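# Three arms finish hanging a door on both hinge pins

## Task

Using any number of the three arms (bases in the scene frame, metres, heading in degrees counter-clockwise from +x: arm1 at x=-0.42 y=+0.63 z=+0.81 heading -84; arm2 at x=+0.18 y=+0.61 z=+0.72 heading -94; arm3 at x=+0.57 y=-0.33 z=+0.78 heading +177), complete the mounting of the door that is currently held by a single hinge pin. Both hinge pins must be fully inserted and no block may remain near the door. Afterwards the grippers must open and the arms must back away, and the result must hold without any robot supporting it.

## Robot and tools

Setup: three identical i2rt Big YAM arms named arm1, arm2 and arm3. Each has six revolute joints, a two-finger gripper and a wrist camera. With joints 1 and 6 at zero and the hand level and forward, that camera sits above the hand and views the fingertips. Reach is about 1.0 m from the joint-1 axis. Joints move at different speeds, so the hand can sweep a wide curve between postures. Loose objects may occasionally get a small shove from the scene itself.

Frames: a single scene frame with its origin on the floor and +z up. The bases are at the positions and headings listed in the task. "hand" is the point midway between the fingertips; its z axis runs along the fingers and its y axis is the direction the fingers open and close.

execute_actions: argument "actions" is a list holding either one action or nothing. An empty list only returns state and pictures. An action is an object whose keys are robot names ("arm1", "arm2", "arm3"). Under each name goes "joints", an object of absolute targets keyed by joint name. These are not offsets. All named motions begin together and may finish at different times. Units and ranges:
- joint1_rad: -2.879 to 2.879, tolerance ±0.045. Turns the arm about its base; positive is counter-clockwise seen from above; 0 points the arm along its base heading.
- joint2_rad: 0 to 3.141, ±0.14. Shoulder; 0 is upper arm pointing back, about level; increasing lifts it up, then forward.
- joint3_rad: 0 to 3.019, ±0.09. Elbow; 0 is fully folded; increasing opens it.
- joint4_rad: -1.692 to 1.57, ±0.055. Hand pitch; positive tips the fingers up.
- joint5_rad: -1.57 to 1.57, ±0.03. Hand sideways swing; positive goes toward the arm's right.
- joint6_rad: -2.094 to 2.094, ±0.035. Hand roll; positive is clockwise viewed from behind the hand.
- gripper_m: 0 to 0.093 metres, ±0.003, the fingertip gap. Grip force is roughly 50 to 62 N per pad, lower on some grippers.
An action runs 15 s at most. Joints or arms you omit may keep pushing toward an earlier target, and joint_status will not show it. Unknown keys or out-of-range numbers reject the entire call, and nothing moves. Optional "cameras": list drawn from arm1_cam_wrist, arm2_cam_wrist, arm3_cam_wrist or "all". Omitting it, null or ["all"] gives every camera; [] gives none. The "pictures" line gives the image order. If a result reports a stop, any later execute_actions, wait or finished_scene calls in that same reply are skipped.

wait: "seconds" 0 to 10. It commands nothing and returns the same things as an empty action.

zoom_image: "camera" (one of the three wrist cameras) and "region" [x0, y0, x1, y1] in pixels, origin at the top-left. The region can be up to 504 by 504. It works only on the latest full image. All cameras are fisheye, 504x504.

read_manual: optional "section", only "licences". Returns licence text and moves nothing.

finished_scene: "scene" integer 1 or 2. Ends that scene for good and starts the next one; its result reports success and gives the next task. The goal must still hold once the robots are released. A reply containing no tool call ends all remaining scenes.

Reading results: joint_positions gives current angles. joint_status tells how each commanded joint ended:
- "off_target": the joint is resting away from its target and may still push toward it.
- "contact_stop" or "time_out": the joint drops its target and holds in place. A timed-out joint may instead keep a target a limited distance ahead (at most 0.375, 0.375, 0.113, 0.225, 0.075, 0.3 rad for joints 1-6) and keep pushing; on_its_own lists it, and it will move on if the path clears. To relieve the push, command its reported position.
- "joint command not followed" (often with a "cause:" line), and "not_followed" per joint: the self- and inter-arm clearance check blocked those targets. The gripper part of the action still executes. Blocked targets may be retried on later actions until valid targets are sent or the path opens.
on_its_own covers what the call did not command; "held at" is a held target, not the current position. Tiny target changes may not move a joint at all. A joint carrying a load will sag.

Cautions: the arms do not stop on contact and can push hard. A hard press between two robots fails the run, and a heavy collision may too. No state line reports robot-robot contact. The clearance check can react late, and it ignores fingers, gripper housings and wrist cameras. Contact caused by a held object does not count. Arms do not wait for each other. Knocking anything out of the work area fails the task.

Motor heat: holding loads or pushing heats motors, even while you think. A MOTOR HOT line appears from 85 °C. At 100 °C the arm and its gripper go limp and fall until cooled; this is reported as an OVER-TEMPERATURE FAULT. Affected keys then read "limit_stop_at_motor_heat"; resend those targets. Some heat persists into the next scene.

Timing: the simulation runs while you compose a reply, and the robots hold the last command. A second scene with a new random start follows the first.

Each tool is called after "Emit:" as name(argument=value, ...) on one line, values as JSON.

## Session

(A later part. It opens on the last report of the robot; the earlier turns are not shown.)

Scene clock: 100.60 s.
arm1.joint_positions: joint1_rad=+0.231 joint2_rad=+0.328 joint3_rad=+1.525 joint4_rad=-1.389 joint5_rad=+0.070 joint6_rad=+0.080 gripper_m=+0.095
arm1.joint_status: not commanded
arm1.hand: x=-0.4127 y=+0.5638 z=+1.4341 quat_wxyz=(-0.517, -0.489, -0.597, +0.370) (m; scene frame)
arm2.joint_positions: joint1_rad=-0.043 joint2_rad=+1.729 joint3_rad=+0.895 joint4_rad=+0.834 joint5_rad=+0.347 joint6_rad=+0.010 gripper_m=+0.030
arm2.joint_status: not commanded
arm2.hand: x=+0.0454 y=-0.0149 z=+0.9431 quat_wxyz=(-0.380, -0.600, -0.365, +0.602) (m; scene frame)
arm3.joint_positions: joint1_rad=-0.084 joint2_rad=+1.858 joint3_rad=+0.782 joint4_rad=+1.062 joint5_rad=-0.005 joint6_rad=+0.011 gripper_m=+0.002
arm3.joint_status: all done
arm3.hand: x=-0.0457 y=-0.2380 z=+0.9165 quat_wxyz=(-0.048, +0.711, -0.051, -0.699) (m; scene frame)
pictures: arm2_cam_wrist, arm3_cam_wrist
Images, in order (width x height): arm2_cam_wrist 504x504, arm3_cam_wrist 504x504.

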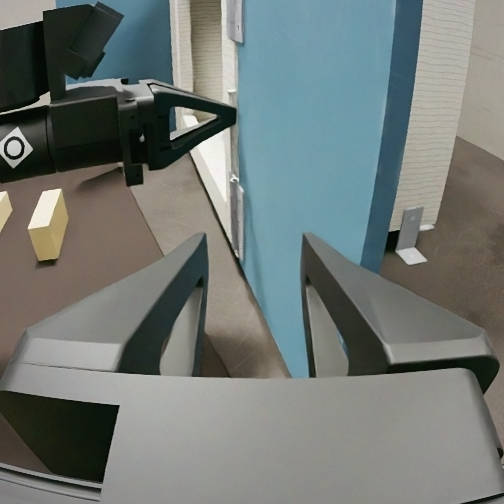

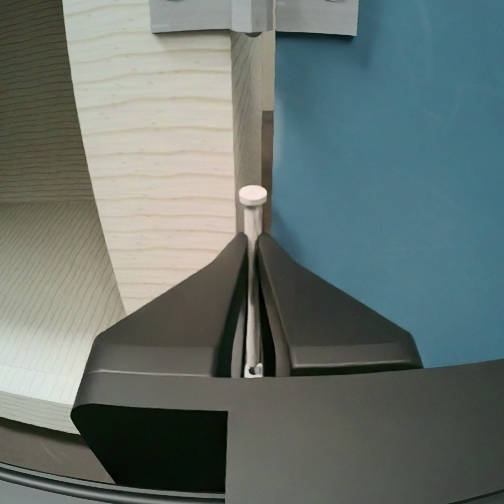

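Emit:
execute_actions(actions=[{"arm3":{"joints":{"joint2_rad":1.91,"joint3_rad":0.82,"joint4_rad":1.113}}}], cameras=["arm2_cam_wrist","arm3_cam_wrist"])

Emit:
zoom_image(camera="arm2_cam_wrist", region=[200, 140, 270, 220])

Emit:
zoom_image(camera="arm3_cam_wrist", region=[220, 300, 290, 390])

Scene clock: 103.37 s.
arm1.joint_positions: joint1_rad=+0.231 joint2_rad=+0.328 joint3_rad=+1.525 joint4_rad=-1.389 joint5_rad=+0.070 joint6_rad=+0.080 gripper_m=+0.095
arm1.joint_status: not commanded
arm1.hand: x=-0.4127 y=+0.5638 z=+1.4341 quat_wxyz=(-0.517, -0.489, -0.597, +0.370) (m; scene frame)
arm2.joint_positions: joint1_rad=-0.043 joint2_rad=+1.729 joint3_rad=+0.895 joint4_rad=+0.834 joint5_rad=+0.347 joint6_rad=+0.010 gripper_m=+0.030
arm2.joint_status: not commanded
arm2.hand: x=+0.0454 y=-0.0149 z=+0.9431 quat_wxyz=(-0.380, -0.600, -0.365, +0.602) (m; scene frame)
arm3.joint_positions: joint1_rad=-0.084 joint2_rad=+1.885 joint3_rad=+0.788 joint4_rad=+1.091 joint5_rad=-0.005 joint6_rad=+0.010 gripper_m=+0.002
arm3.joint_status: all done
arm3.hand: x=-0.0477 y=-0.2377 z=+0.9100 quat_wxyz=(-0.049, +0.709, -0.050, -0.702) (m; scene frame)
pictures: arm2_cam_wrist, arm3_cam_wrist
Images, in order (width x height): arm2_cam_wrist 504x504, arm3_cam_wrist 504x504.

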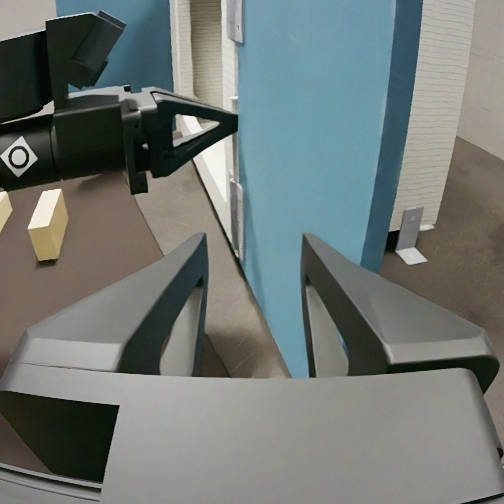

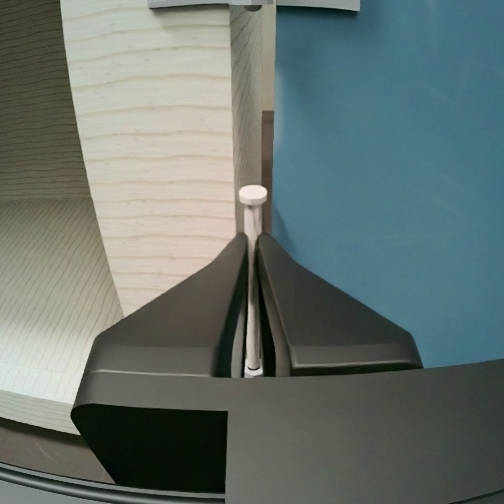

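Region (200, 140, 270, 220) of arm2_cam_wrist's 504x504 image, scaled by 6.300, with more detail than that image has; it fills the left 441 columns of this view, and the rest is white.

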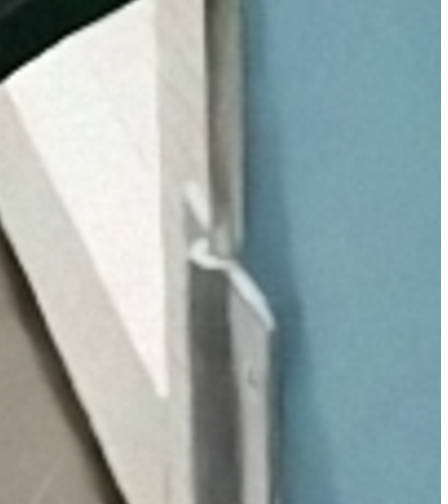

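Region (220, 300, 290, 390) of arm3_cam_wrist's 504x504 image, scaled by 5.600, with more detail than that image has.

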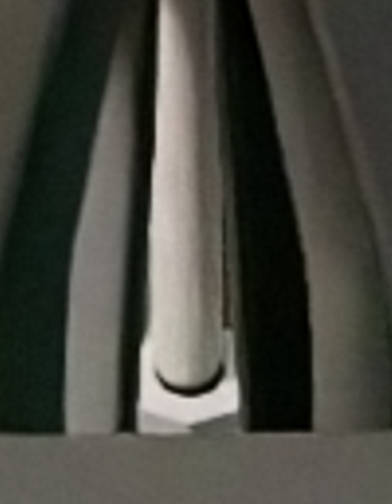

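Emit:
execute_actions(actions=[{"arm3":{"joints":{"joint2_rad":1.925}}}], cameras=["arm2_cam_wrist","arm3_cam_wrist"])

Emit:
zoom_image(camera="arm2_cam_wrist", region=[180, 80, 290, 260])

Emit:
zoom_image(camera="arm3_cam_wrist", region=[220, 300, 290, 390])

Scene clock: 106.67 s.
arm1.joint_positions: joint1_rad=+0.231 joint2_rad=+0.328 joint3_rad=+1.525 joint4_rad=-1.389 joint5_rad=+0.070 joint6_rad=+0.080 gripper_m=+0.095
arm1.joint_status: not commanded
arm1.hand: x=-0.4127 y=+0.5638 z=+1.4341 quat_wxyz=(-0.517, -0.489, -0.597, +0.370) (m; scene frame)
arm2.joint_positions: joint1_rad=-0.043 joint2_rad=+1.729 joint3_rad=+0.895 joint4_rad=+0.834 joint5_rad=+0.347 joint6_rad=+0.010 gripper_m=+0.030
arm2.joint_status: not commanded
arm2.hand: x=+0.0454 y=-0.0149 z=+0.9431 quat_wxyz=(-0.380, -0.600, -0.365, +0.602) (m; scene frame)
arm3.joint_positions: joint1_rad=-0.084 joint2_rad=+1.888 joint3_rad=+0.788 joint4_rad=+1.097 joint5_rad=-0.005 joint6_rad=+0.010 gripper_m=+0.002
arm3.joint_status: all done
arm3.hand: x=-0.0477 y=-0.2376 z=+0.9095 quat_wxyz=(-0.049, +0.708, -0.050, -0.703) (m; scene frame)
pictures: arm2_cam_wrist, arm3_cam_wrist
Images, in order (width x height): arm2_cam_wrist 504x504, arm3_cam_wrist 504x504.

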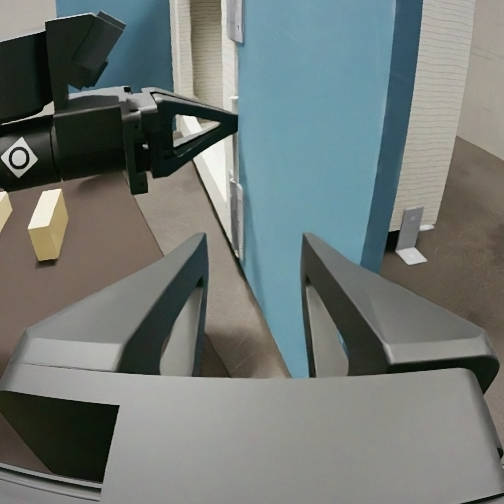

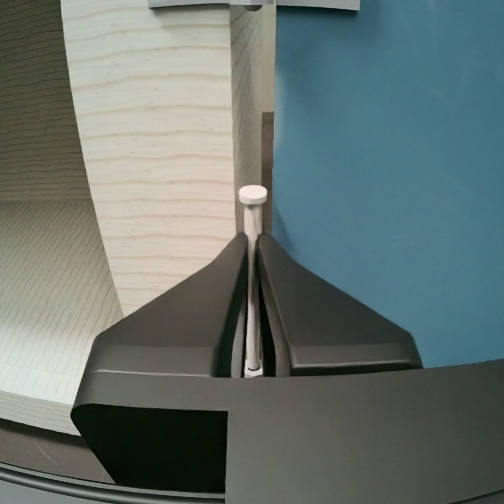

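Region (180, 80, 290, 260) of arm2_cam_wrist's 504x504 image, scaled by 2.800, with more detail than that image has.

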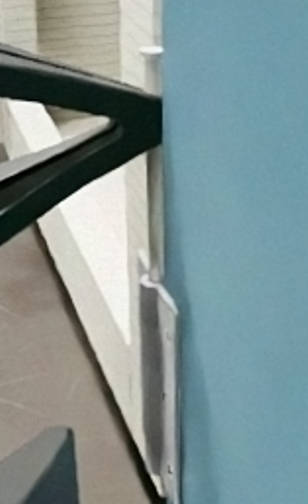

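Region (220, 300, 290, 390) of arm3_cam_wrist's 504x504 image, scaled by 5.600, with more detail than that image has.

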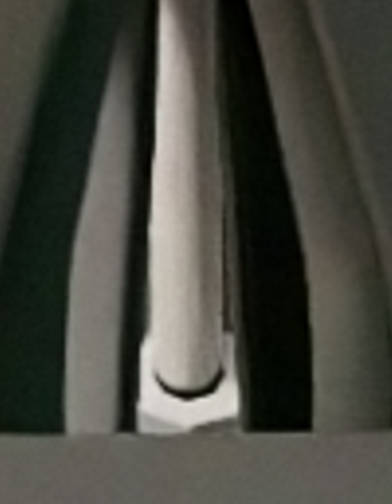

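Emit:
execute_actions(actions=[{"arm3":{"joints":{"joint3_rad":0.788}}}], cameras=["arm3_cam_wrist"])

Emit:
zoom_image(camera="arm3_cam_wrist", region=[220, 300, 290, 390])

Scene clock: 109.33 s.
arm1.joint_positions: joint1_rad=+0.231 joint2_rad=+0.328 joint3_rad=+1.525 joint4_rad=-1.389 joint5_rad=+0.070 joint6_rad=+0.080 gripper_m=+0.095
arm1.joint_status: not commanded
arm1.hand: x=-0.4127 y=+0.5638 z=+1.4341 quat_wxyz=(-0.517, -0.489, -0.597, +0.370) (m; scene frame)
arm2.joint_positions: joint1_rad=-0.043 joint2_rad=+1.729 joint3_rad=+0.895 joint4_rad=+0.834 joint5_rad=+0.347 joint6_rad=+0.010 gripper_m=+0.030
arm2.joint_status: not commanded
arm2.hand: x=+0.0454 y=-0.0149 z=+0.9431 quat_wxyz=(-0.380, -0.600, -0.365, +0.602) (m; scene frame)
arm3.joint_positions: joint1_rad=-0.084 joint2_rad=+1.888 joint3_rad=+0.788 joint4_rad=+1.097 joint5_rad=-0.005 joint6_rad=+0.010 gripper_m=+0.002
arm3.joint_status: all done
arm3.hand: x=-0.0477 y=-0.2376 z=+0.9095 quat_wxyz=(-0.049, +0.708, -0.050, -0.703) (m; scene frame)
pictures: arm3_cam_wrist
Images, in order (width x height): arm3_cam_wrist 504x504.

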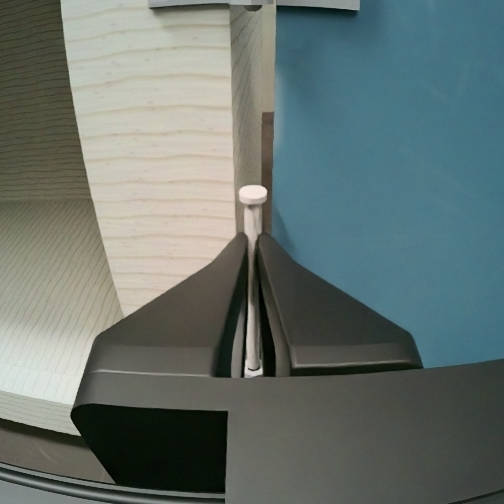

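Region (220, 300, 290, 390) of arm3_cam_wrist's 504x504 image, scaled by 5.600, with more detail than that image has.

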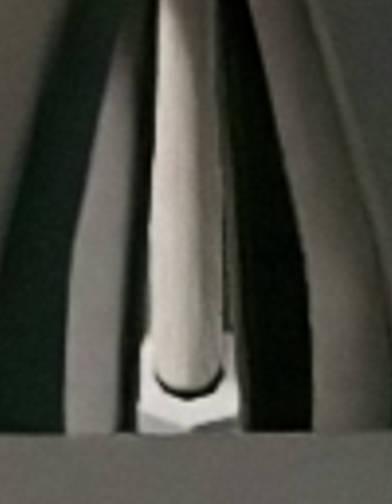

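Emit:
execute_actions(actions=[{"arm3":{"joints":{"joint3_rad":0.775}}}], cameras=["arm3_cam_wrist"])

Emit:
zoom_image(camera="arm3_cam_wrist", region=[220, 300, 290, 390])

Scene clock: 111.37 s.
arm1.joint_positions: joint1_rad=+0.231 joint2_rad=+0.328 joint3_rad=+1.525 joint4_rad=-1.389 joint5_rad=+0.070 joint6_rad=+0.080 gripper_m=+0.095
arm1.joint_status: not commanded
arm1.hand: x=-0.4127 y=+0.5638 z=+1.4341 quat_wxyz=(-0.517, -0.489, -0.597, +0.370) (m; scene frame)
arm2.joint_positions: joint1_rad=-0.043 joint2_rad=+1.729 joint3_rad=+0.895 joint4_rad=+0.834 joint5_rad=+0.347 joint6_rad=+0.010 gripper_m=+0.030
arm2.joint_status: not commanded
arm2.hand: x=+0.0454 y=-0.0149 z=+0.9431 quat_wxyz=(-0.380, -0.600, -0.365, +0.602) (m; scene frame)
arm3.joint_positions: joint1_rad=-0.084 joint2_rad=+1.893 joint3_rad=+0.780 joint4_rad=+1.097 joint5_rad=-0.005 joint6_rad=+0.009 gripper_m=+0.002
arm3.joint_status: all done
arm3.hand: x=-0.0451 y=-0.2380 z=+0.9031 quat_wxyz=(-0.049, +0.712, -0.050, -0.698) (m; scene frame)
pictures: arm3_cam_wrist
Images, in order (width x height): arm3_cam_wrist 504x504.

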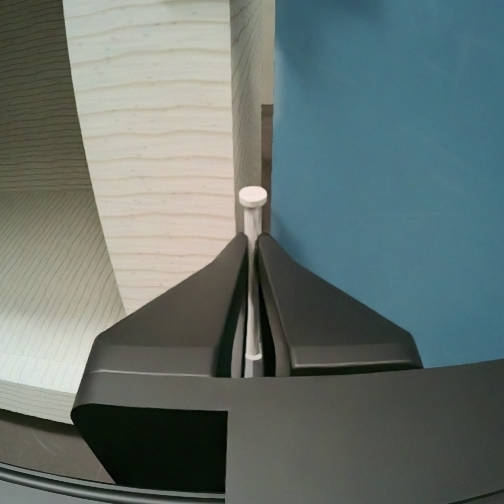

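Region (220, 300, 290, 390) of arm3_cam_wrist's 504x504 image, scaled by 5.600, with more detail than that image has.

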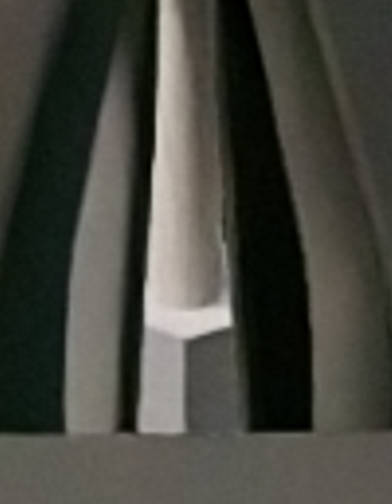

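Emit:
execute_actions(actions=[{"arm3":{"joints":{"joint2_rad":1.95,"joint3_rad":0.812,"joint4_rad":1.14}}}], cameras=["arm2_cam_wrist","arm3_cam_wrist"])

Emit:
zoom_image(camera="arm2_cam_wrist", region=[180, 80, 290, 260])

Scene clock: 116.03 s.
arm1.joint_positions: joint1_rad=+0.231 joint2_rad=+0.328 joint3_rad=+1.525 joint4_rad=-1.389 joint5_rad=+0.070 joint6_rad=+0.080 gripper_m=+0.095
arm1.joint_status: not commanded
arm1.hand: x=-0.4127 y=+0.5638 z=+1.4341 quat_wxyz=(-0.517, -0.489, -0.597, +0.370) (m; scene frame)
arm2.joint_positions: joint1_rad=-0.043 joint2_rad=+1.729 joint3_rad=+0.895 joint4_rad=+0.834 joint5_rad=+0.347 joint6_rad=+0.010 gripper_m=+0.030
arm2.joint_status: not commanded
arm2.hand: x=+0.0454 y=-0.0149 z=+0.9431 quat_wxyz=(-0.380, -0.600, -0.365, +0.602) (m; scene frame)
arm3.joint_positions: joint1_rad=-0.084 joint2_rad=+1.922 joint3_rad=+0.785 joint4_rad=+1.122 joint5_rad=-0.005 joint6_rad=+0.009 gripper_m=+0.002
arm3.joint_status: all done
arm3.hand: x=-0.0466 y=-0.2378 z=+0.8941 quat_wxyz=(-0.049, +0.712, -0.050, -0.699) (m; scene frame)
pictures: arm2_cam_wrist, arm3_cam_wrist
Images, in order (width x height): arm2_cam_wrist 504x504, arm3_cam_wrist 504x504.

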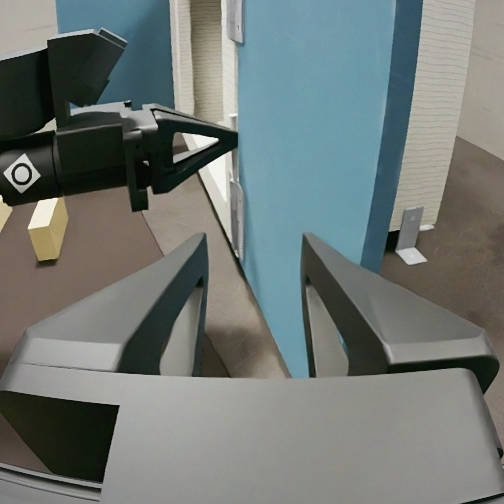

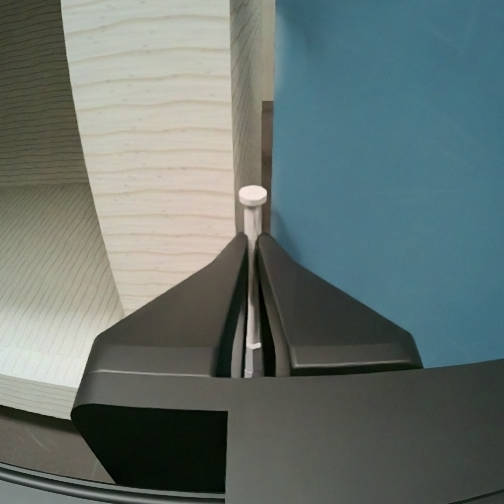

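Region (180, 80, 290, 260) of arm2_cam_wrist's 504x504 image, scaled by 2.800, with more detail than that image has.

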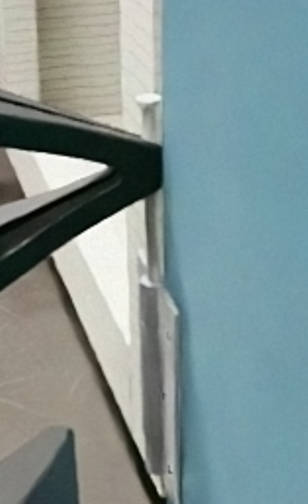

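Emit:
execute_actions(actions=[{"arm3":{"joints":{"joint2_rad":1.98,"joint3_rad":0.815,"joint4_rad":1.165}}}], cameras=["arm3_cam_wrist"])

Scene clock: 118.00 s.
arm1.joint_positions: joint1_rad=+0.231 joint2_rad=+0.328 joint3_rad=+1.525 joint4_rad=-1.389 joint5_rad=+0.070 joint6_rad=+0.080 gripper_m=+0.095
arm1.joint_status: not commanded
arm1.hand: x=-0.4127 y=+0.5638 z=+1.4341 quat_wxyz=(-0.517, -0.489, -0.597, +0.370) (m; scene frame)
arm2.joint_positions: joint1_rad=-0.043 joint2_rad=+1.729 joint3_rad=+0.895 joint4_rad=+0.834 joint5_rad=+0.347 joint6_rad=+0.010 gripper_m=+0.030
arm2.joint_status: not commanded
arm2.hand: x=+0.0454 y=-0.0149 z=+0.9431 quat_wxyz=(-0.380, -0.600, -0.365, +0.602) (m; scene frame)
arm3.joint_positions: joint1_rad=-0.084 joint2_rad=+1.939 joint3_rad=+0.789 joint4_rad=+1.154 joint5_rad=-0.005 joint6_rad=+0.009 gripper_m=+0.002
arm3.joint_status: all done
arm3.hand: x=-0.0475 y=-0.2377 z=+0.8937 quat_wxyz=(-0.049, +0.705, -0.050, -0.706) (m; scene frame)
pictures: arm3_cam_wrist
Images, in order (width x height): arm3_cam_wrist 504x504.

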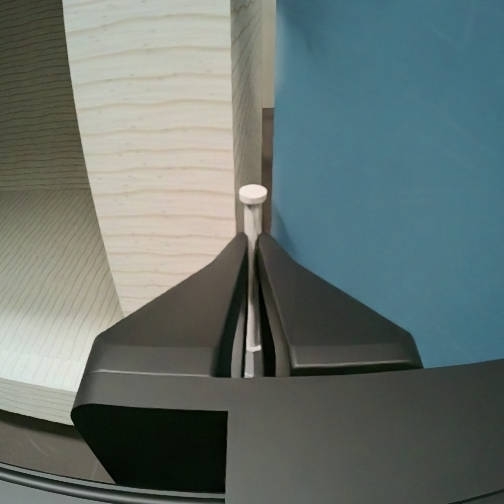

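Emit:
execute_actions(actions=[{"arm2":{"joints":{"joint2_rad":1.44,"joint3_rad":0.535,"joint4_rad":0.935,"joint5_rad":-0.19}}}], cameras=[])

Emit:
execute_actions(actions=[{"arm2":{"joints":{"joint1_rad":-0.28,"gripper_m":0.07}}}], cameras=["arm2_cam_wrist","arm1_cam_wrist"])

Scene clock: 126.93 s.
arm1.joint_positions: joint1_rad=+0.231 joint2_rad=+0.328 joint3_rad=+1.525 joint4_rad=-1.389 joint5_rad=+0.070 joint6_rad=+0.080 gripper_m=+0.095
arm1.joint_status: not commanded
arm1.hand: x=-0.4127 y=+0.5638 z=+1.4341 quat_wxyz=(-0.517, -0.489, -0.597, +0.370) (m; scene frame)
arm2.joint_positions: joint1_rad=-0.043 joint2_rad=+1.428 joint3_rad=+0.532 joint4_rad=+0.918 joint5_rad=-0.187 joint6_rad=+0.010 gripper_m=+0.030
arm2.joint_status: all done
arm2.hand: x=+0.1496 y=+0.0983 z=+0.9526 quat_wxyz=(-0.528, -0.474, -0.507, +0.489) (m; scene frame)
arm3.joint_positions: joint1_rad=-0.084 joint2_rad=+1.939 joint3_rad=+0.789 joint4_rad=+1.154 joint5_rad=-0.005 joint6_rad=+0.009 gripper_m=+0.002
arm3.joint_status: not commanded
arm3.hand: x=-0.0475 y=-0.2377 z=+0.8937 quat_wxyz=(-0.049, +0.705, -0.050, -0.706) (m; scene frame)
pictures: none
No camera images: the call's "cameras" was empty. Leave "cameras" out to get every camera's image.

Scene clock: 127.87 s.
arm1.joint_positions: joint1_rad=+0.231 joint2_rad=+0.328 joint3_rad=+1.525 joint4_rad=-1.389 joint5_rad=+0.070 joint6_rad=+0.080 gripper_m=+0.095
arm1.joint_status: not commanded
arm1.hand: x=-0.4127 y=+0.5638 z=+1.4341 quat_wxyz=(-0.517, -0.489, -0.597, +0.370) (m; scene frame)
arm2.joint_positions: joint1_rad=-0.286 joint2_rad=+1.428 joint3_rad=+0.532 joint4_rad=+0.918 joint5_rad=-0.189 joint6_rad=+0.009 gripper_m=+0.070
arm2.joint_status: all done
arm2.hand: x=+0.0264 y=+0.1201 z=+0.9523 quat_wxyz=(-0.466, -0.532, -0.446, +0.548) (m; scene frame)
arm3.joint_positions: joint1_rad=-0.084 joint2_rad=+1.939 joint3_rad=+0.789 joint4_rad=+1.154 joint5_rad=-0.005 joint6_rad=+0.009 gripper_m=+0.002
arm3.joint_status: not commanded
arm3.hand: x=-0.0475 y=-0.2377 z=+0.8937 quat_wxyz=(-0.049, +0.705, -0.050, -0.706) (m; scene frame)
pictures: arm1_cam_wrist, arm2_cam_wrist
Images, in order (width x height): arm1_cam_wrist 504x504, arm2_cam_wrist 504x504.

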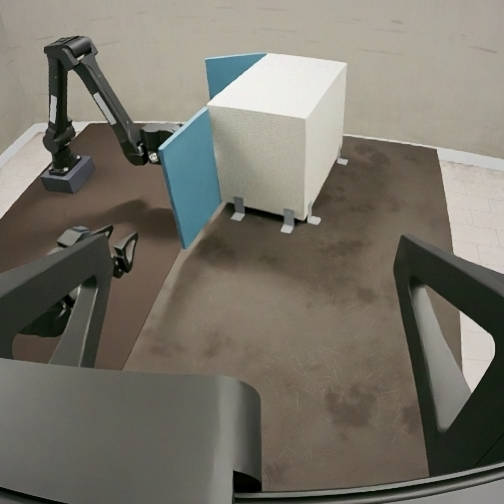

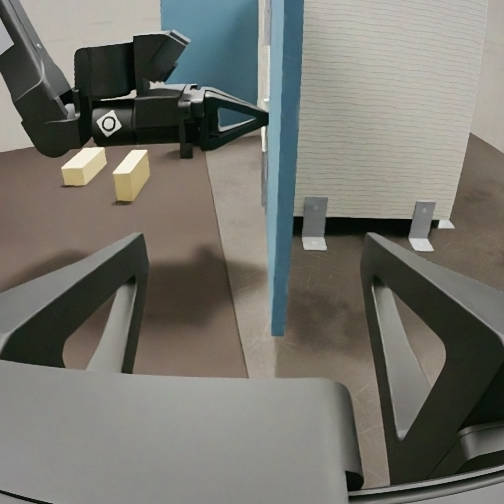

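Emit:
execute_actions(actions=[{"arm2":{"joints":{"joint2_rad":1.745,"joint3_rad":0.98,"joint4_rad":0.78}}}], cameras=["arm2_cam_wrist","arm1_cam_wrist"])

Scene clock: 132.03 s.
arm1.joint_positions: joint1_rad=+0.231 joint2_rad=+0.328 joint3_rad=+1.525 joint4_rad=-1.389 joint5_rad=+0.070 joint6_rad=+0.080 gripper_m=+0.095
arm1.joint_status: not commanded
arm1.hand: x=-0.4127 y=+0.5638 z=+1.4341 quat_wxyz=(-0.517, -0.489, -0.597, +0.370) (m; scene frame)
arm2.joint_positions: joint1_rad=-0.286 joint2_rad=+1.738 joint3_rad=+0.953 joint4_rad=+0.797 joint5_rad=-0.189 joint6_rad=+0.009 gripper_m=+0.070
arm2.joint_status: all done
arm2.hand: x=-0.0255 y=-0.0188 z=+0.9577 quat_wxyz=(-0.465, -0.536, -0.448, +0.545) (m; scene frame)
arm3.joint_positions: joint1_rad=-0.084 joint2_rad=+1.939 joint3_rad=+0.789 joint4_rad=+1.154 joint5_rad=-0.005 joint6_rad=+0.009 gripper_m=+0.002
arm3.joint_status: not commanded
arm3.hand: x=-0.0475 y=-0.2377 z=+0.8937 quat_wxyz=(-0.049, +0.705, -0.050, -0.706) (m; scene frame)
pictures: arm1_cam_wrist, arm2_cam_wrist
Images, in order (width x height): arm1_cam_wrist 504x504, arm2_cam_wrist 504x504.

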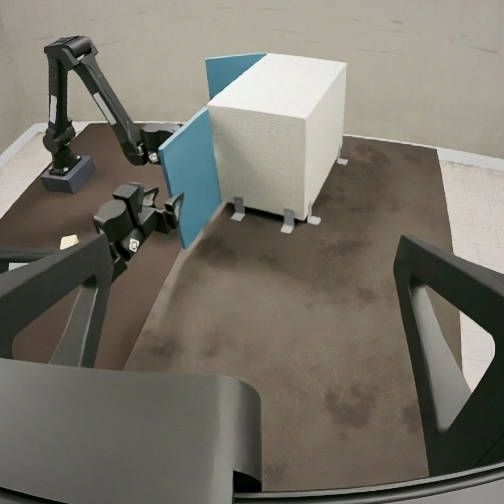

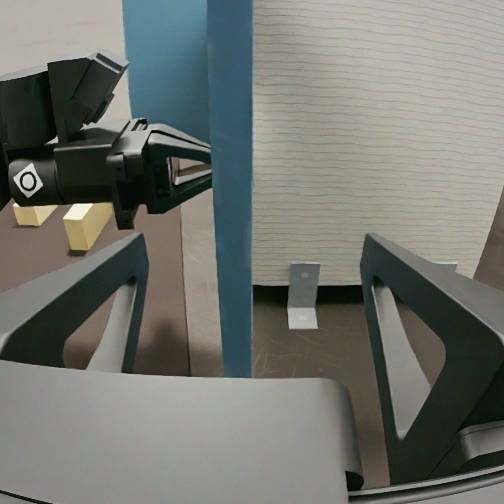

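Emit:
execute_actions(actions=[{"arm2":{"joints":{"joint1_rad":-0.263,"joint2_rad":1.815,"joint3_rad":1.075,"joint4_rad":0.745}}}], cameras=["arm2_cam_wrist"])

Scene clock: 135.87 s.
arm1.joint_positions: joint1_rad=+0.231 joint2_rad=+0.328 joint3_rad=+1.525 joint4_rad=-1.389 joint5_rad=+0.070 joint6_rad=+0.080 gripper_m=+0.095
arm1.joint_status: not commanded
arm1.hand: x=-0.4127 y=+0.5638 z=+1.4341 quat_wxyz=(-0.517, -0.489, -0.597, +0.370) (m; scene frame)
arm2.joint_positions: joint1_rad=-0.274 joint2_rad=+1.796 joint3_rad=+1.041 joint4_rad=+0.765 joint5_rad=-0.189 joint6_rad=+0.009 gripper_m=+0.070
arm2.joint_status: all done
arm2.hand: x=-0.0274 y=-0.0481 z=+0.9574 quat_wxyz=(-0.468, -0.533, -0.451, +0.541) (m; scene frame)
arm3.joint_positions: joint1_rad=-0.084 joint2_rad=+1.939 joint3_rad=+0.789 joint4_rad=+1.154 joint5_rad=-0.005 joint6_rad=+0.009 gripper_m=+0.002
arm3.joint_status: not commanded
arm3.hand: x=-0.0475 y=-0.2377 z=+0.8937 quat_wxyz=(-0.049, +0.705, -0.050, -0.706) (m; scene frame)
pictures: arm2_cam_wrist
Images, in order (width x height): arm2_cam_wrist 504x504.

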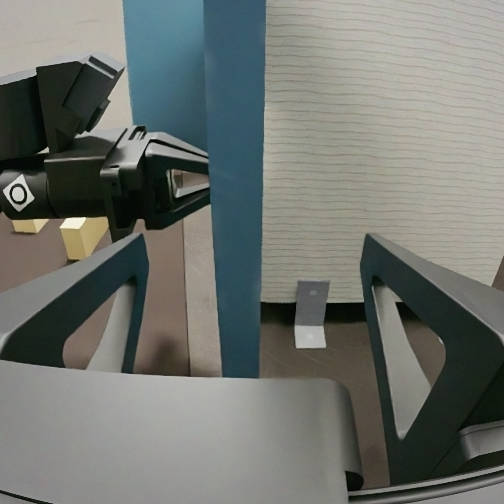

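Emit:
execute_actions(actions=[{"arm2":{"joints":{"joint5_rad":-0.21,"gripper_m":0.0}}}], cameras=[])

Emit:
execute_actions(actions=[{"arm2":{"joints":{"joint2_rad":1.75}}}], cameras=["arm2_cam_wrist","arm3_cam_wrist"])

Scene clock: 138.53 s.
arm1.joint_positions: joint1_rad=+0.231 joint2_rad=+0.328 joint3_rad=+1.525 joint4_rad=-1.389 joint5_rad=+0.070 joint6_rad=+0.080 gripper_m=+0.095
arm1.joint_status: not commanded
arm1.hand: x=-0.4127 y=+0.5638 z=+1.4341 quat_wxyz=(-0.517, -0.489, -0.597, +0.370) (m; scene frame)
arm2.joint_positions: joint1_rad=-0.273 joint2_rad=+1.796 joint3_rad=+1.042 joint4_rad=+0.764 joint5_rad=-0.203 joint6_rad=+0.009 gripper_m=+0.012
arm2.joint_status: gripper_m off_target (ended at +0.012, target +0.000); the others done
arm2.hand: x=-0.0249 y=-0.0488 z=+0.9575 quat_wxyz=(-0.471, -0.530, -0.455, +0.538) (m; scene frame)
arm3.joint_positions: joint1_rad=-0.084 joint2_rad=+1.939 joint3_rad=+0.789 joint4_rad=+1.154 joint5_rad=-0.006 joint6_rad=+0.009 gripper_m=+0.002
arm3.joint_status: not commanded
arm3.hand: x=-0.0475 y=-0.2377 z=+0.8937 quat_wxyz=(-0.049, +0.705, -0.049, -0.706) (m; scene frame)
pictures: none
No camera images: the call's "cameras" was empty. Leave "cameras" out to get every camera's image.

Scene clock: 139.13 s.
arm1.joint_positions: joint1_rad=+0.231 joint2_rad=+0.328 joint3_rad=+1.525 joint4_rad=-1.389 joint5_rad=+0.070 joint6_rad=+0.080 gripper_m=+0.095
arm1.joint_status: not commanded
arm1.hand: x=-0.4127 y=+0.5638 z=+1.4341 quat_wxyz=(-0.517, -0.489, -0.597, +0.370) (m; scene frame)
arm2.joint_positions: joint1_rad=-0.273 joint2_rad=+1.790 joint3_rad=+1.042 joint4_rad=+0.754 joint5_rad=-0.202 joint6_rad=+0.009 gripper_m=+0.012
arm2.joint_status: all done
arm2.hand: x=-0.0248 y=-0.0482 z=+0.9589 quat_wxyz=(-0.470, -0.532, -0.456, +0.537) (m; scene frame)
arm3.joint_positions: joint1_rad=-0.084 joint2_rad=+1.940 joint3_rad=+0.789 joint4_rad=+1.155 joint5_rad=-0.006 joint6_rad=+0.009 gripper_m=+0.002
arm3.joint_status: not commanded
arm3.hand: x=-0.0475 y=-0.2377 z=+0.8931 quat_wxyz=(-0.049, +0.705, -0.049, -0.706) (m; scene frame)
pictures: arm2_cam_wrist, arm3_cam_wrist
Images, in order (width x height): arm2_cam_wrist 504x504, arm3_cam_wrist 504x504.

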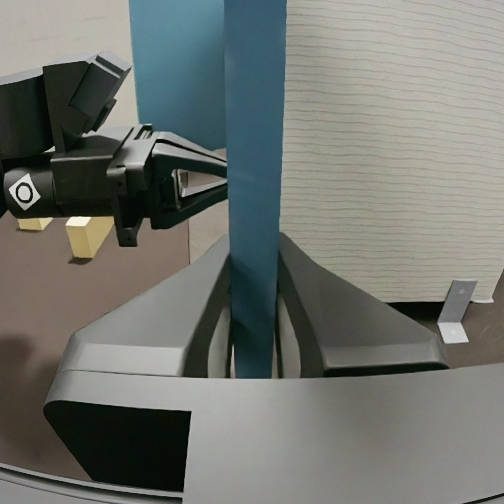

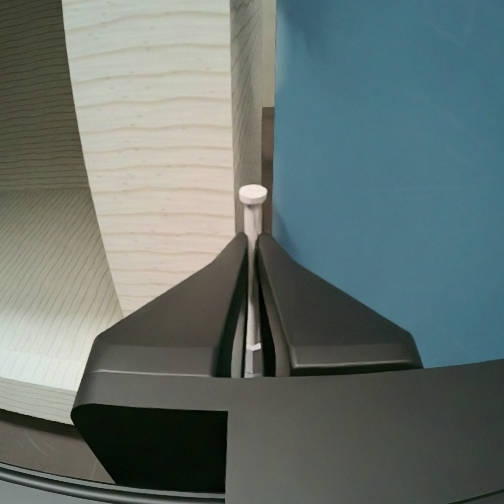

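Emit:
execute_actions(actions=[{"arm2":{"joints":{"joint2_rad":1.72,"joint4_rad":0.79}},"arm3":{"joints":{"joint4_rad":1.14}}}], cameras=["arm3_cam_wrist"])

Scene clock: 141.37 s.
arm1.joint_positions: joint1_rad=+0.231 joint2_rad=+0.328 joint3_rad=+1.525 joint4_rad=-1.389 joint5_rad=+0.070 joint6_rad=+0.080 gripper_m=+0.095
arm1.joint_status: not commanded
arm1.hand: x=-0.4127 y=+0.5638 z=+1.4341 quat_wxyz=(-0.517, -0.489, -0.597, +0.370) (m; scene frame)
arm2.joint_positions: joint1_rad=-0.273 joint2_rad=+1.789 joint3_rad=+1.042 joint4_rad=+0.754 joint5_rad=-0.201 joint6_rad=+0.009 gripper_m=+0.012
arm2.joint_status: all done
arm2.hand: x=-0.0249 y=-0.0481 z=+0.9596 quat_wxyz=(-0.470, -0.532, -0.456, +0.537) (m; scene frame)
arm3.joint_positions: joint1_rad=-0.084 joint2_rad=+1.940 joint3_rad=+0.789 joint4_rad=+1.155 joint5_rad=-0.006 joint6_rad=+0.008 gripper_m=+0.002
arm3.joint_status: all done
arm3.hand: x=-0.0475 y=-0.2377 z=+0.8931 quat_wxyz=(-0.049, +0.705, -0.049, -0.706) (m; scene frame)
pictures: arm3_cam_wrist
Images, in order (width x height): arm3_cam_wrist 504x504.

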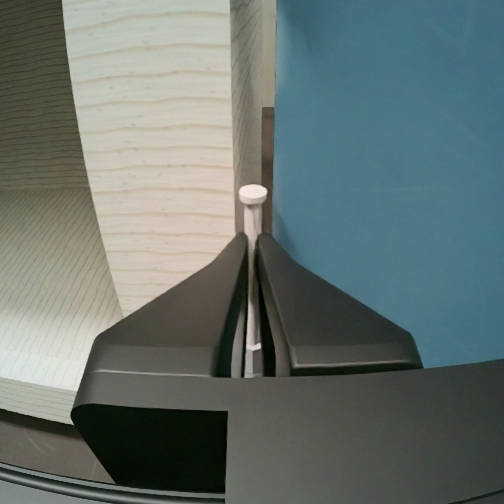

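Door is heavy; more lift.

Emit:
execute_actions(actions=[{"arm2":{"joints":{"joint2_rad":1.67,"joint3_rad":1.10,"joint4_rad":0.83}},"arm3":{"joints":{"joint2_rad":2.0,"joint4_rad":1.13}}}], cameras=["arm3_cam_wrist"])

Scene clock: 144.43 s.
arm1.joint_positions: joint1_rad=+0.231 joint2_rad=+0.328 joint3_rad=+1.525 joint4_rad=-1.389 joint5_rad=+0.070 joint6_rad=+0.080 gripper_m=+0.095
arm1.joint_status: not commanded
arm1.hand: x=-0.4127 y=+0.5638 z=+1.4341 quat_wxyz=(-0.517, -0.489, -0.597, +0.370) (m; scene frame)
arm2.joint_positions: joint1_rad=-0.272 joint2_rad=+1.787 joint3_rad=+1.042 joint4_rad=+0.754 joint5_rad=-0.198 joint6_rad=+0.009 gripper_m=+0.012
arm2.joint_status: joint4_rad time_out (moved +0.000 of +0.076); the others done
arm2.on_its_own: joint4_rad reads +0.754 and still pushes toward +0.830 since a time_out
arm2.hand: x=-0.0243 y=-0.0482 z=+0.9618 quat_wxyz=(-0.470, -0.531, -0.455, +0.539) (m; scene frame)
arm3.joint_positions: joint1_rad=-0.084 joint2_rad=+1.942 joint3_rad=+0.790 joint4_rad=+1.155 joint5_rad=-0.006 joint6_rad=+0.008 gripper_m=+0.002
arm3.joint_status: all done
arm3.hand: x=-0.0479 y=-0.2377 z=+0.8924 quat_wxyz=(-0.049, +0.705, -0.049, -0.705) (m; scene frame)
pictures: arm3_cam_wrist
Images, in order (width x height): arm3_cam_wrist 504x504.

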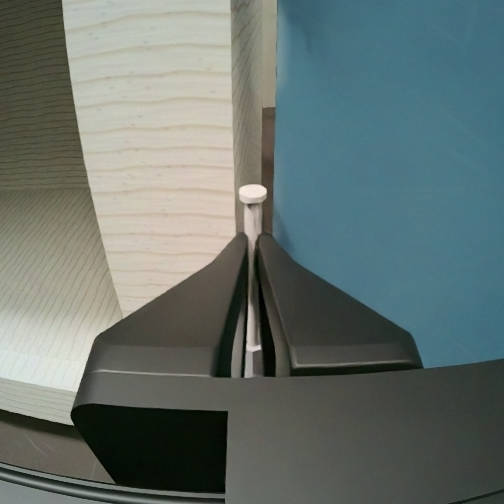

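Emit:
execute_actions(actions=[{"arm3":{"joints":{"joint2_rad":1.945,"joint4_rad":1.155,"gripper_m":0.04}}}], cameras=["arm3_cam_wrist"])

Scene clock: 147.50 s.
arm1.joint_positions: joint1_rad=+0.231 joint2_rad=+0.328 joint3_rad=+1.525 joint4_rad=-1.389 joint5_rad=+0.070 joint6_rad=+0.080 gripper_m=+0.095
arm1.joint_status: not commanded
arm1.hand: x=-0.4127 y=+0.5638 z=+1.4341 quat_wxyz=(-0.517, -0.489, -0.597, +0.370) (m; scene frame)
arm2.joint_positions: joint1_rad=-0.271 joint2_rad=+1.786 joint3_rad=+1.042 joint4_rad=+0.754 joint5_rad=-0.198 joint6_rad=+0.009 gripper_m=+0.012
arm2.joint_status: not commanded
arm2.on_its_own: joint4_rad reads +0.754 and still pushes toward +0.830 since a time_out
arm2.hand: x=-0.0241 y=-0.0483 z=+0.9621 quat_wxyz=(-0.471, -0.531, -0.455, +0.539) (m; scene frame)
arm3.joint_positions: joint1_rad=-0.085 joint2_rad=+1.942 joint3_rad=+0.790 joint4_rad=+1.157 joint5_rad=-0.006 joint6_rad=+0.008 gripper_m=+0.007
arm3.joint_status: gripper_m off_target (ended at +0.007, target +0.040); the others done
arm3.hand: x=-0.0478 y=-0.2375 z=+0.8929 quat_wxyz=(-0.050, +0.705, -0.049, -0.706) (m; scene frame)
pictures: arm3_cam_wrist
Images, in order (width x height): arm3_cam_wrist 504x504.

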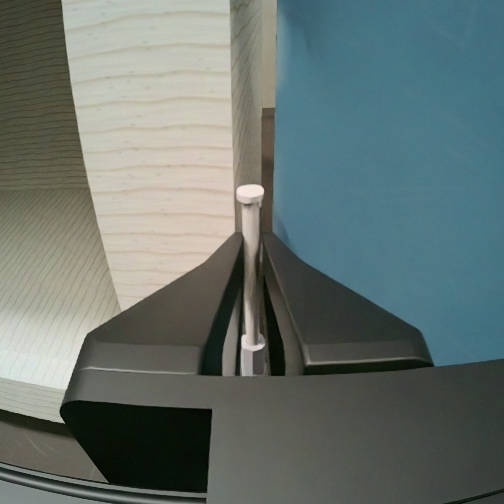

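Emit:
execute_actions(actions=[{"arm3":{"joints":{"joint2_rad":1.85,"joint3_rad":0.635,"joint4_rad":1.25,"gripper_m":0.007}}}], cameras=[])

Emit:
execute_actions(actions=[{"arm3":{"joints":{"gripper_m":0.09}}}], cameras=["arm3_cam_wrist"])

Emit:
zoom_image(camera="arm3_cam_wrist", region=[150, 120, 350, 400])

Scene clock: 151.73 s.
arm1.joint_positions: joint1_rad=+0.231 joint2_rad=+0.328 joint3_rad=+1.525 joint4_rad=-1.389 joint5_rad=+0.070 joint6_rad=+0.080 gripper_m=+0.095
arm1.joint_status: not commanded
arm1.hand: x=-0.4127 y=+0.5638 z=+1.4341 quat_wxyz=(-0.517, -0.489, -0.597, +0.370) (m; scene frame)
arm2.joint_positions: joint1_rad=-0.271 joint2_rad=+1.786 joint3_rad=+1.042 joint4_rad=+0.754 joint5_rad=-0.198 joint6_rad=+0.009 gripper_m=+0.012
arm2.joint_status: not commanded
arm2.on_its_own: joint4_rad reads +0.754 and still pushes toward +0.830 since a time_out
arm2.hand: x=-0.0241 y=-0.0483 z=+0.9621 quat_wxyz=(-0.470, -0.531, -0.455, +0.539) (m; scene frame)
arm3.joint_positions: joint1_rad=-0.083 joint2_rad=+1.860 joint3_rad=+0.632 joint4_rad=+1.229 joint5_rad=-0.011 joint6_rad=+0.007 gripper_m=+0.007
arm3.joint_status: all done
arm3.hand: x=+0.0059 y=-0.2469 z=+0.8964 quat_wxyz=(-0.047, +0.706, -0.047, -0.705) (m; scene frame)
pictures: none
No camera images: the call's "cameras" was empty. Leave "cameras" out to get every camera's image.

Scene clock: 152.43 s.
arm1.joint_positions: joint1_rad=+0.231 joint2_rad=+0.328 joint3_rad=+1.525 joint4_rad=-1.389 joint5_rad=+0.070 joint6_rad=+0.080 gripper_m=+0.095
arm1.joint_status: not commanded
arm1.hand: x=-0.4127 y=+0.5638 z=+1.4341 quat_wxyz=(-0.517, -0.489, -0.597, +0.370) (m; scene frame)
arm2.joint_positions: joint1_rad=-0.271 joint2_rad=+1.786 joint3_rad=+1.042 joint4_rad=+0.754 joint5_rad=-0.198 joint6_rad=+0.009 gripper_m=+0.012
arm2.joint_status: not commanded
arm2.on_its_own: joint4_rad reads +0.754 and still pushes toward +0.830 since a time_out
arm2.hand: x=-0.0241 y=-0.0483 z=+0.9621 quat_wxyz=(-0.470, -0.531, -0.455, +0.539) (m; scene frame)
arm3.joint_positions: joint1_rad=-0.083 joint2_rad=+1.860 joint3_rad=+0.632 joint4_rad=+1.229 joint5_rad=-0.011 joint6_rad=+0.007 gripper_m=+0.090
arm3.joint_status: all done
arm3.hand: x=+0.0059 y=-0.2469 z=+0.8964 quat_wxyz=(-0.047, +0.706, -0.047, -0.705) (m; scene frame)
pictures: arm3_cam_wrist
Images, in order (width x height): arm3_cam_wrist 504x504.

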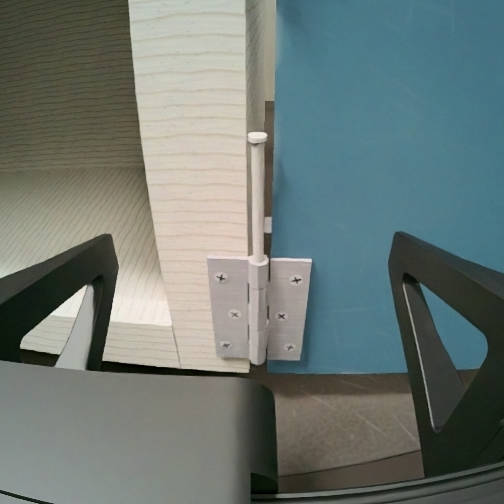

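Region (150, 120, 350, 400) of arm3_cam_wrist's 504x504 image, scaled by 1.800, with more detail than that image has; it fills the left 360 columns of this view, and the rest is white.

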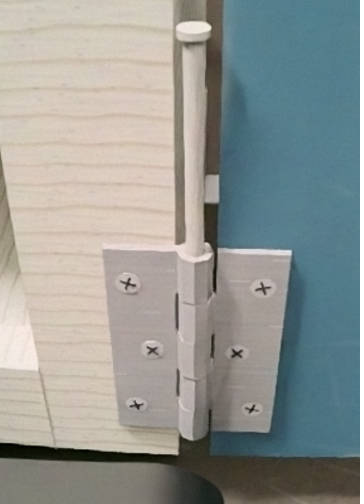

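Emit:
zoom_image(camera="arm3_cam_wrist", region=[220, 245, 300, 375])

Region (220, 245, 300, 375) of arm3_cam_wrist's 504x504 image, scaled by 3.877, with more detail than that image has; it fills the left 310 columns of this view, and the rest is white.

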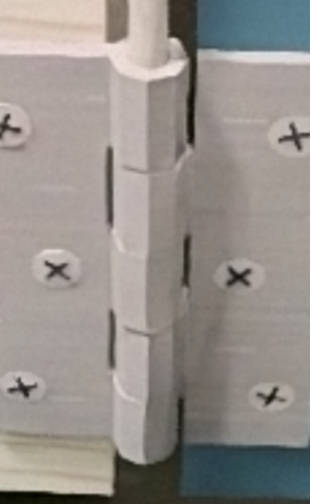

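Emit:
execute_actions(actions=[{"arm2":{"joints":{"joint6_rad":-0.06,"joint2_rad":1.70}}}], cameras=["arm3_cam_wrist"])

Emit:
zoom_image(camera="arm3_cam_wrist", region=[220, 245, 300, 375])

Scene clock: 161.13 s.
arm1.joint_positions: joint1_rad=+0.231 joint2_rad=+0.328 joint3_rad=+1.525 joint4_rad=-1.389 joint5_rad=+0.070 joint6_rad=+0.080 gripper_m=+0.095
arm1.joint_status: not commanded
arm1.hand: x=-0.4127 y=+0.5638 z=+1.4341 quat_wxyz=(-0.517, -0.489, -0.597, +0.370) (m; scene frame)
arm2.joint_positions: joint1_rad=-0.271 joint2_rad=+1.786 joint3_rad=+1.042 joint4_rad=+0.754 joint5_rad=-0.198 joint6_rad=-0.005 gripper_m=+0.012
arm2.joint_status: joint6_rad time_out (moved -0.014 of -0.069); the others done
arm2.on_its_own: joint4_rad reads +0.754 and still pushes toward +0.830 since a time_out; joint6_rad reads -0.005 and still pushes toward -0.060 since a time_out
arm2.hand: x=-0.0241 y=-0.0483 z=+0.9621 quat_wxyz=(-0.467, -0.527, -0.458, +0.542) (m; scene frame)
arm3.joint_positions: joint1_rad=-0.083 joint2_rad=+1.860 joint3_rad=+0.632 joint4_rad=+1.229 joint5_rad=-0.011 joint6_rad=+0.007 gripper_m=+0.090
arm3.joint_status: not commanded
arm3.hand: x=+0.0059 y=-0.2469 z=+0.8964 quat_wxyz=(-0.047, +0.706, -0.047, -0.705) (m; scene frame)
pictures: arm3_cam_wrist
Images, in order (width x height): arm3_cam_wrist 504x504.

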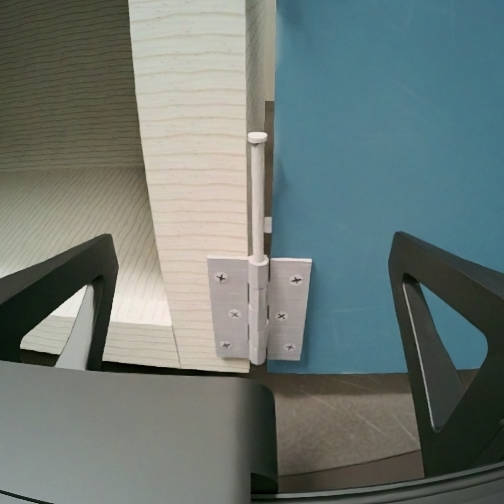

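Region (220, 245, 300, 375) of arm3_cam_wrist's 504x504 image, scaled by 3.877, with more detail than that image has; it fills the left 310 columns of this view, and the rest is white.

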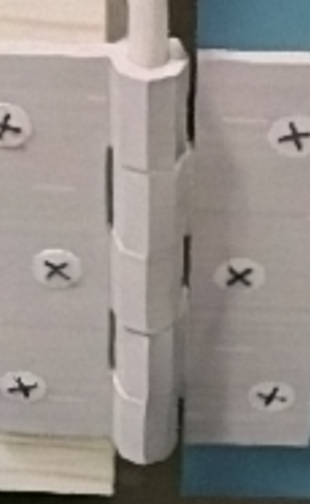

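Emit:
execute_actions(actions=[{"arm2":{"joints":{"joint4_rad":0.78,"joint3_rad":1.075,"joint2_rad":1.75}}}], cameras=["arm3_cam_wrist"])

Emit:
zoom_image(camera="arm3_cam_wrist", region=[220, 245, 300, 375])

Scene clock: 164.50 s.
arm1.joint_positions: joint1_rad=+0.231 joint2_rad=+0.328 joint3_rad=+1.525 joint4_rad=-1.389 joint5_rad=+0.070 joint6_rad=+0.080 gripper_m=+0.095
arm1.joint_status: not commanded
arm1.hand: x=-0.4127 y=+0.5638 z=+1.4341 quat_wxyz=(-0.517, -0.489, -0.597, +0.370) (m; scene frame)
arm2.joint_positions: joint1_rad=-0.271 joint2_rad=+1.788 joint3_rad=+1.042 joint4_rad=+0.754 joint5_rad=-0.198 joint6_rad=-0.006 gripper_m=+0.012
arm2.joint_status: all done
arm2.on_its_own: joint6_rad reads -0.006 and still pushes toward -0.060 since a time_out
arm2.hand: x=-0.0241 y=-0.0485 z=+0.9608 quat_wxyz=(-0.466, -0.528, -0.459, +0.542) (m; scene frame)
arm3.joint_positions: joint1_rad=-0.083 joint2_rad=+1.860 joint3_rad=+0.632 joint4_rad=+1.229 joint5_rad=-0.011 joint6_rad=+0.007 gripper_m=+0.090
arm3.joint_status: not commanded
arm3.hand: x=+0.0059 y=-0.2469 z=+0.8964 quat_wxyz=(-0.047, +0.706, -0.047, -0.705) (m; scene frame)
pictures: arm3_cam_wrist
Images, in order (width x height): arm3_cam_wrist 504x504.

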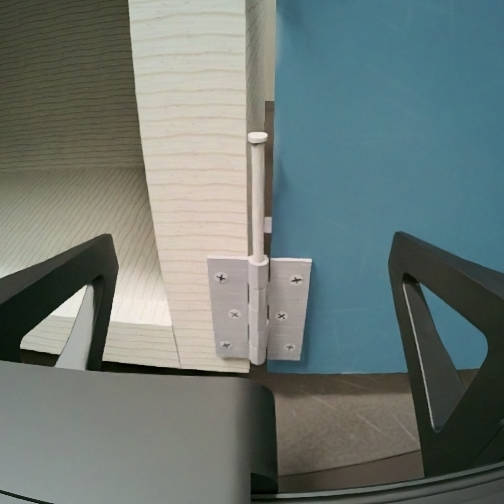

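Region (220, 245, 300, 375) of arm3_cam_wrist's 504x504 image, scaled by 3.877, with more detail than that image has; it fills the left 310 columns of this view, and the rest is white.

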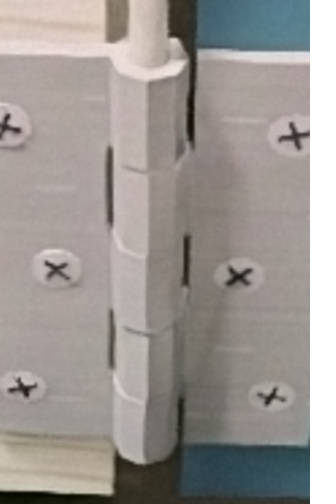

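Emit:
execute_actions(actions=[{"arm3":{"joints":{"joint2_rad":1.715,"joint4_rad":1.08,"joint5_rad":0.001,"gripper_m":0.0}}}], cameras=[])

Emit:
execute_actions(actions=[{"arm3":{"joints":{"joint2_rad":1.82,"joint3_rad":0.812,"joint4_rad":1.01}}}], cameras=["arm3_cam_wrist","arm2_cam_wrist"])

Scene clock: 169.27 s.
arm1.joint_positions: joint1_rad=+0.231 joint2_rad=+0.328 joint3_rad=+1.525 joint4_rad=-1.389 joint5_rad=+0.070 joint6_rad=+0.080 gripper_m=+0.095
arm1.joint_status: not commanded
arm1.hand: x=-0.4127 y=+0.5638 z=+1.4341 quat_wxyz=(-0.517, -0.489, -0.597, +0.370) (m; scene frame)
arm2.joint_positions: joint1_rad=-0.271 joint2_rad=+1.788 joint3_rad=+1.042 joint4_rad=+0.754 joint5_rad=-0.198 joint6_rad=-0.006 gripper_m=+0.012
arm2.joint_status: not commanded
arm2.on_its_own: joint6_rad reads -0.006 and still pushes toward -0.060 since a time_out
arm2.hand: x=-0.0241 y=-0.0485 z=+0.9608 quat_wxyz=(-0.466, -0.528, -0.459, +0.542) (m; scene frame)
arm3.joint_positions: joint1_rad=-0.083 joint2_rad=+1.713 joint3_rad=+0.632 joint4_rad=+1.093 joint5_rad=-0.002 joint6_rad=+0.007 gripper_m=+0.000
arm3.joint_status: all done
arm3.hand: x=+0.0069 y=-0.2459 z=+0.9432 quat_wxyz=(-0.051, +0.702, -0.049, -0.708) (m; scene frame)
pictures: none
No camera images: the call's "cameras" was empty. Leave "cameras" out to get every camera's image.

Scene clock: 170.13 s.
arm1.joint_positions: joint1_rad=+0.231 joint2_rad=+0.328 joint3_rad=+1.525 joint4_rad=-1.389 joint5_rad=+0.070 joint6_rad=+0.080 gripper_m=+0.095
arm1.joint_status: not commanded
arm1.hand: x=-0.4127 y=+0.5638 z=+1.4341 quat_wxyz=(-0.517, -0.489, -0.597, +0.370) (m; scene frame)
arm2.joint_positions: joint1_rad=-0.271 joint2_rad=+1.788 joint3_rad=+1.042 joint4_rad=+0.754 joint5_rad=-0.198 joint6_rad=-0.006 gripper_m=+0.012
arm2.joint_status: not commanded
arm2.on_its_own: joint6_rad reads -0.006 and still pushes toward -0.060 since a time_out
arm2.hand: x=-0.0241 y=-0.0485 z=+0.9608 quat_wxyz=(-0.466, -0.528, -0.459, +0.542) (m; scene frame)
arm3.joint_positions: joint1_rad=-0.083 joint2_rad=+1.811 joint3_rad=+0.786 joint4_rad=+1.021 joint5_rad=-0.002 joint6_rad=+0.007 gripper_m=+0.000
arm3.joint_status: all done
arm3.hand: x=-0.0465 y=-0.2381 z=+0.9365 quat_wxyz=(-0.050, +0.708, -0.050, -0.703) (m; scene frame)
pictures: arm2_cam_wrist, arm3_cam_wrist
Images, in order (width x height): arm2_cam_wrist 504x504, arm3_cam_wrist 504x504.

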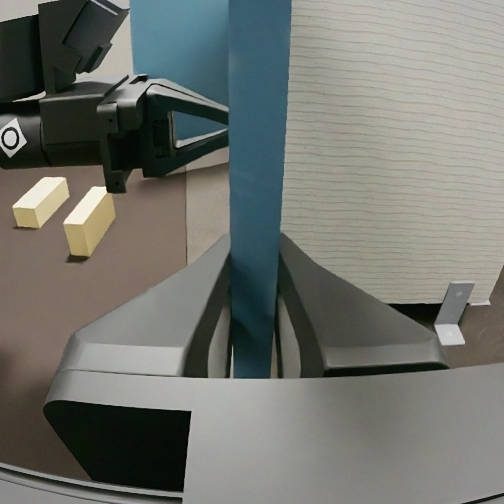

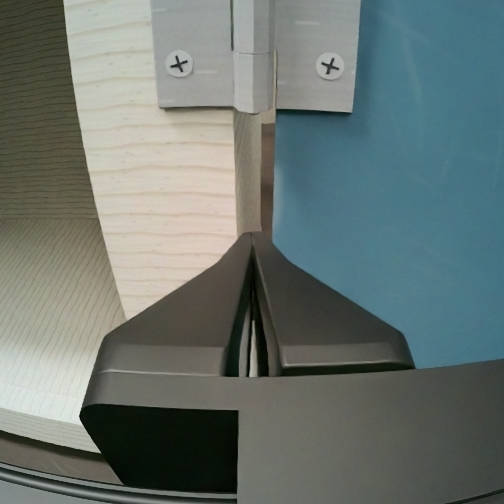

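Push down ~25 mm.

Emit:
execute_actions(actions=[{"arm3":{"joints":{"joint2_rad":1.91,"joint4_rad":1.09}}}], cameras=["arm3_cam_wrist"])

Scene clock: 172.40 s.
arm1.joint_positions: joint1_rad=+0.231 joint2_rad=+0.328 joint3_rad=+1.525 joint4_rad=-1.389 joint5_rad=+0.070 joint6_rad=+0.080 gripper_m=+0.095
arm1.joint_status: not commanded
arm1.hand: x=-0.4127 y=+0.5638 z=+1.4341 quat_wxyz=(-0.517, -0.489, -0.597, +0.370) (m; scene frame)
arm2.joint_positions: joint1_rad=-0.271 joint2_rad=+1.789 joint3_rad=+1.042 joint4_rad=+0.754 joint5_rad=-0.198 joint6_rad=-0.006 gripper_m=+0.012
arm2.joint_status: not commanded
arm2.on_its_own: joint6_rad reads -0.006 and still pushes toward -0.060 since a time_out
arm2.hand: x=-0.0241 y=-0.0485 z=+0.9606 quat_wxyz=(-0.466, -0.528, -0.459, +0.542) (m; scene frame)
arm3.joint_positions: joint1_rad=-0.084 joint2_rad=+1.864 joint3_rad=+0.789 joint4_rad=+1.090 joint5_rad=-0.001 joint6_rad=+0.007 gripper_m=+0.000
arm3.joint_status: all done
arm3.hand: x=-0.0480 y=-0.2371 z=+0.9228 quat_wxyz=(-0.051, +0.701, -0.050, -0.709) (m; scene frame)
pictures: arm3_cam_wrist
Images, in order (width x height): arm3_cam_wrist 504x504.

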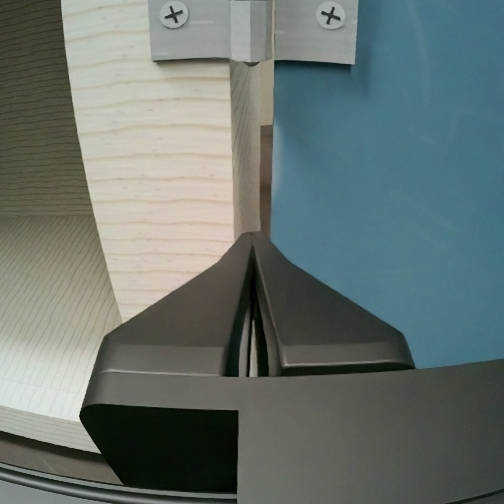

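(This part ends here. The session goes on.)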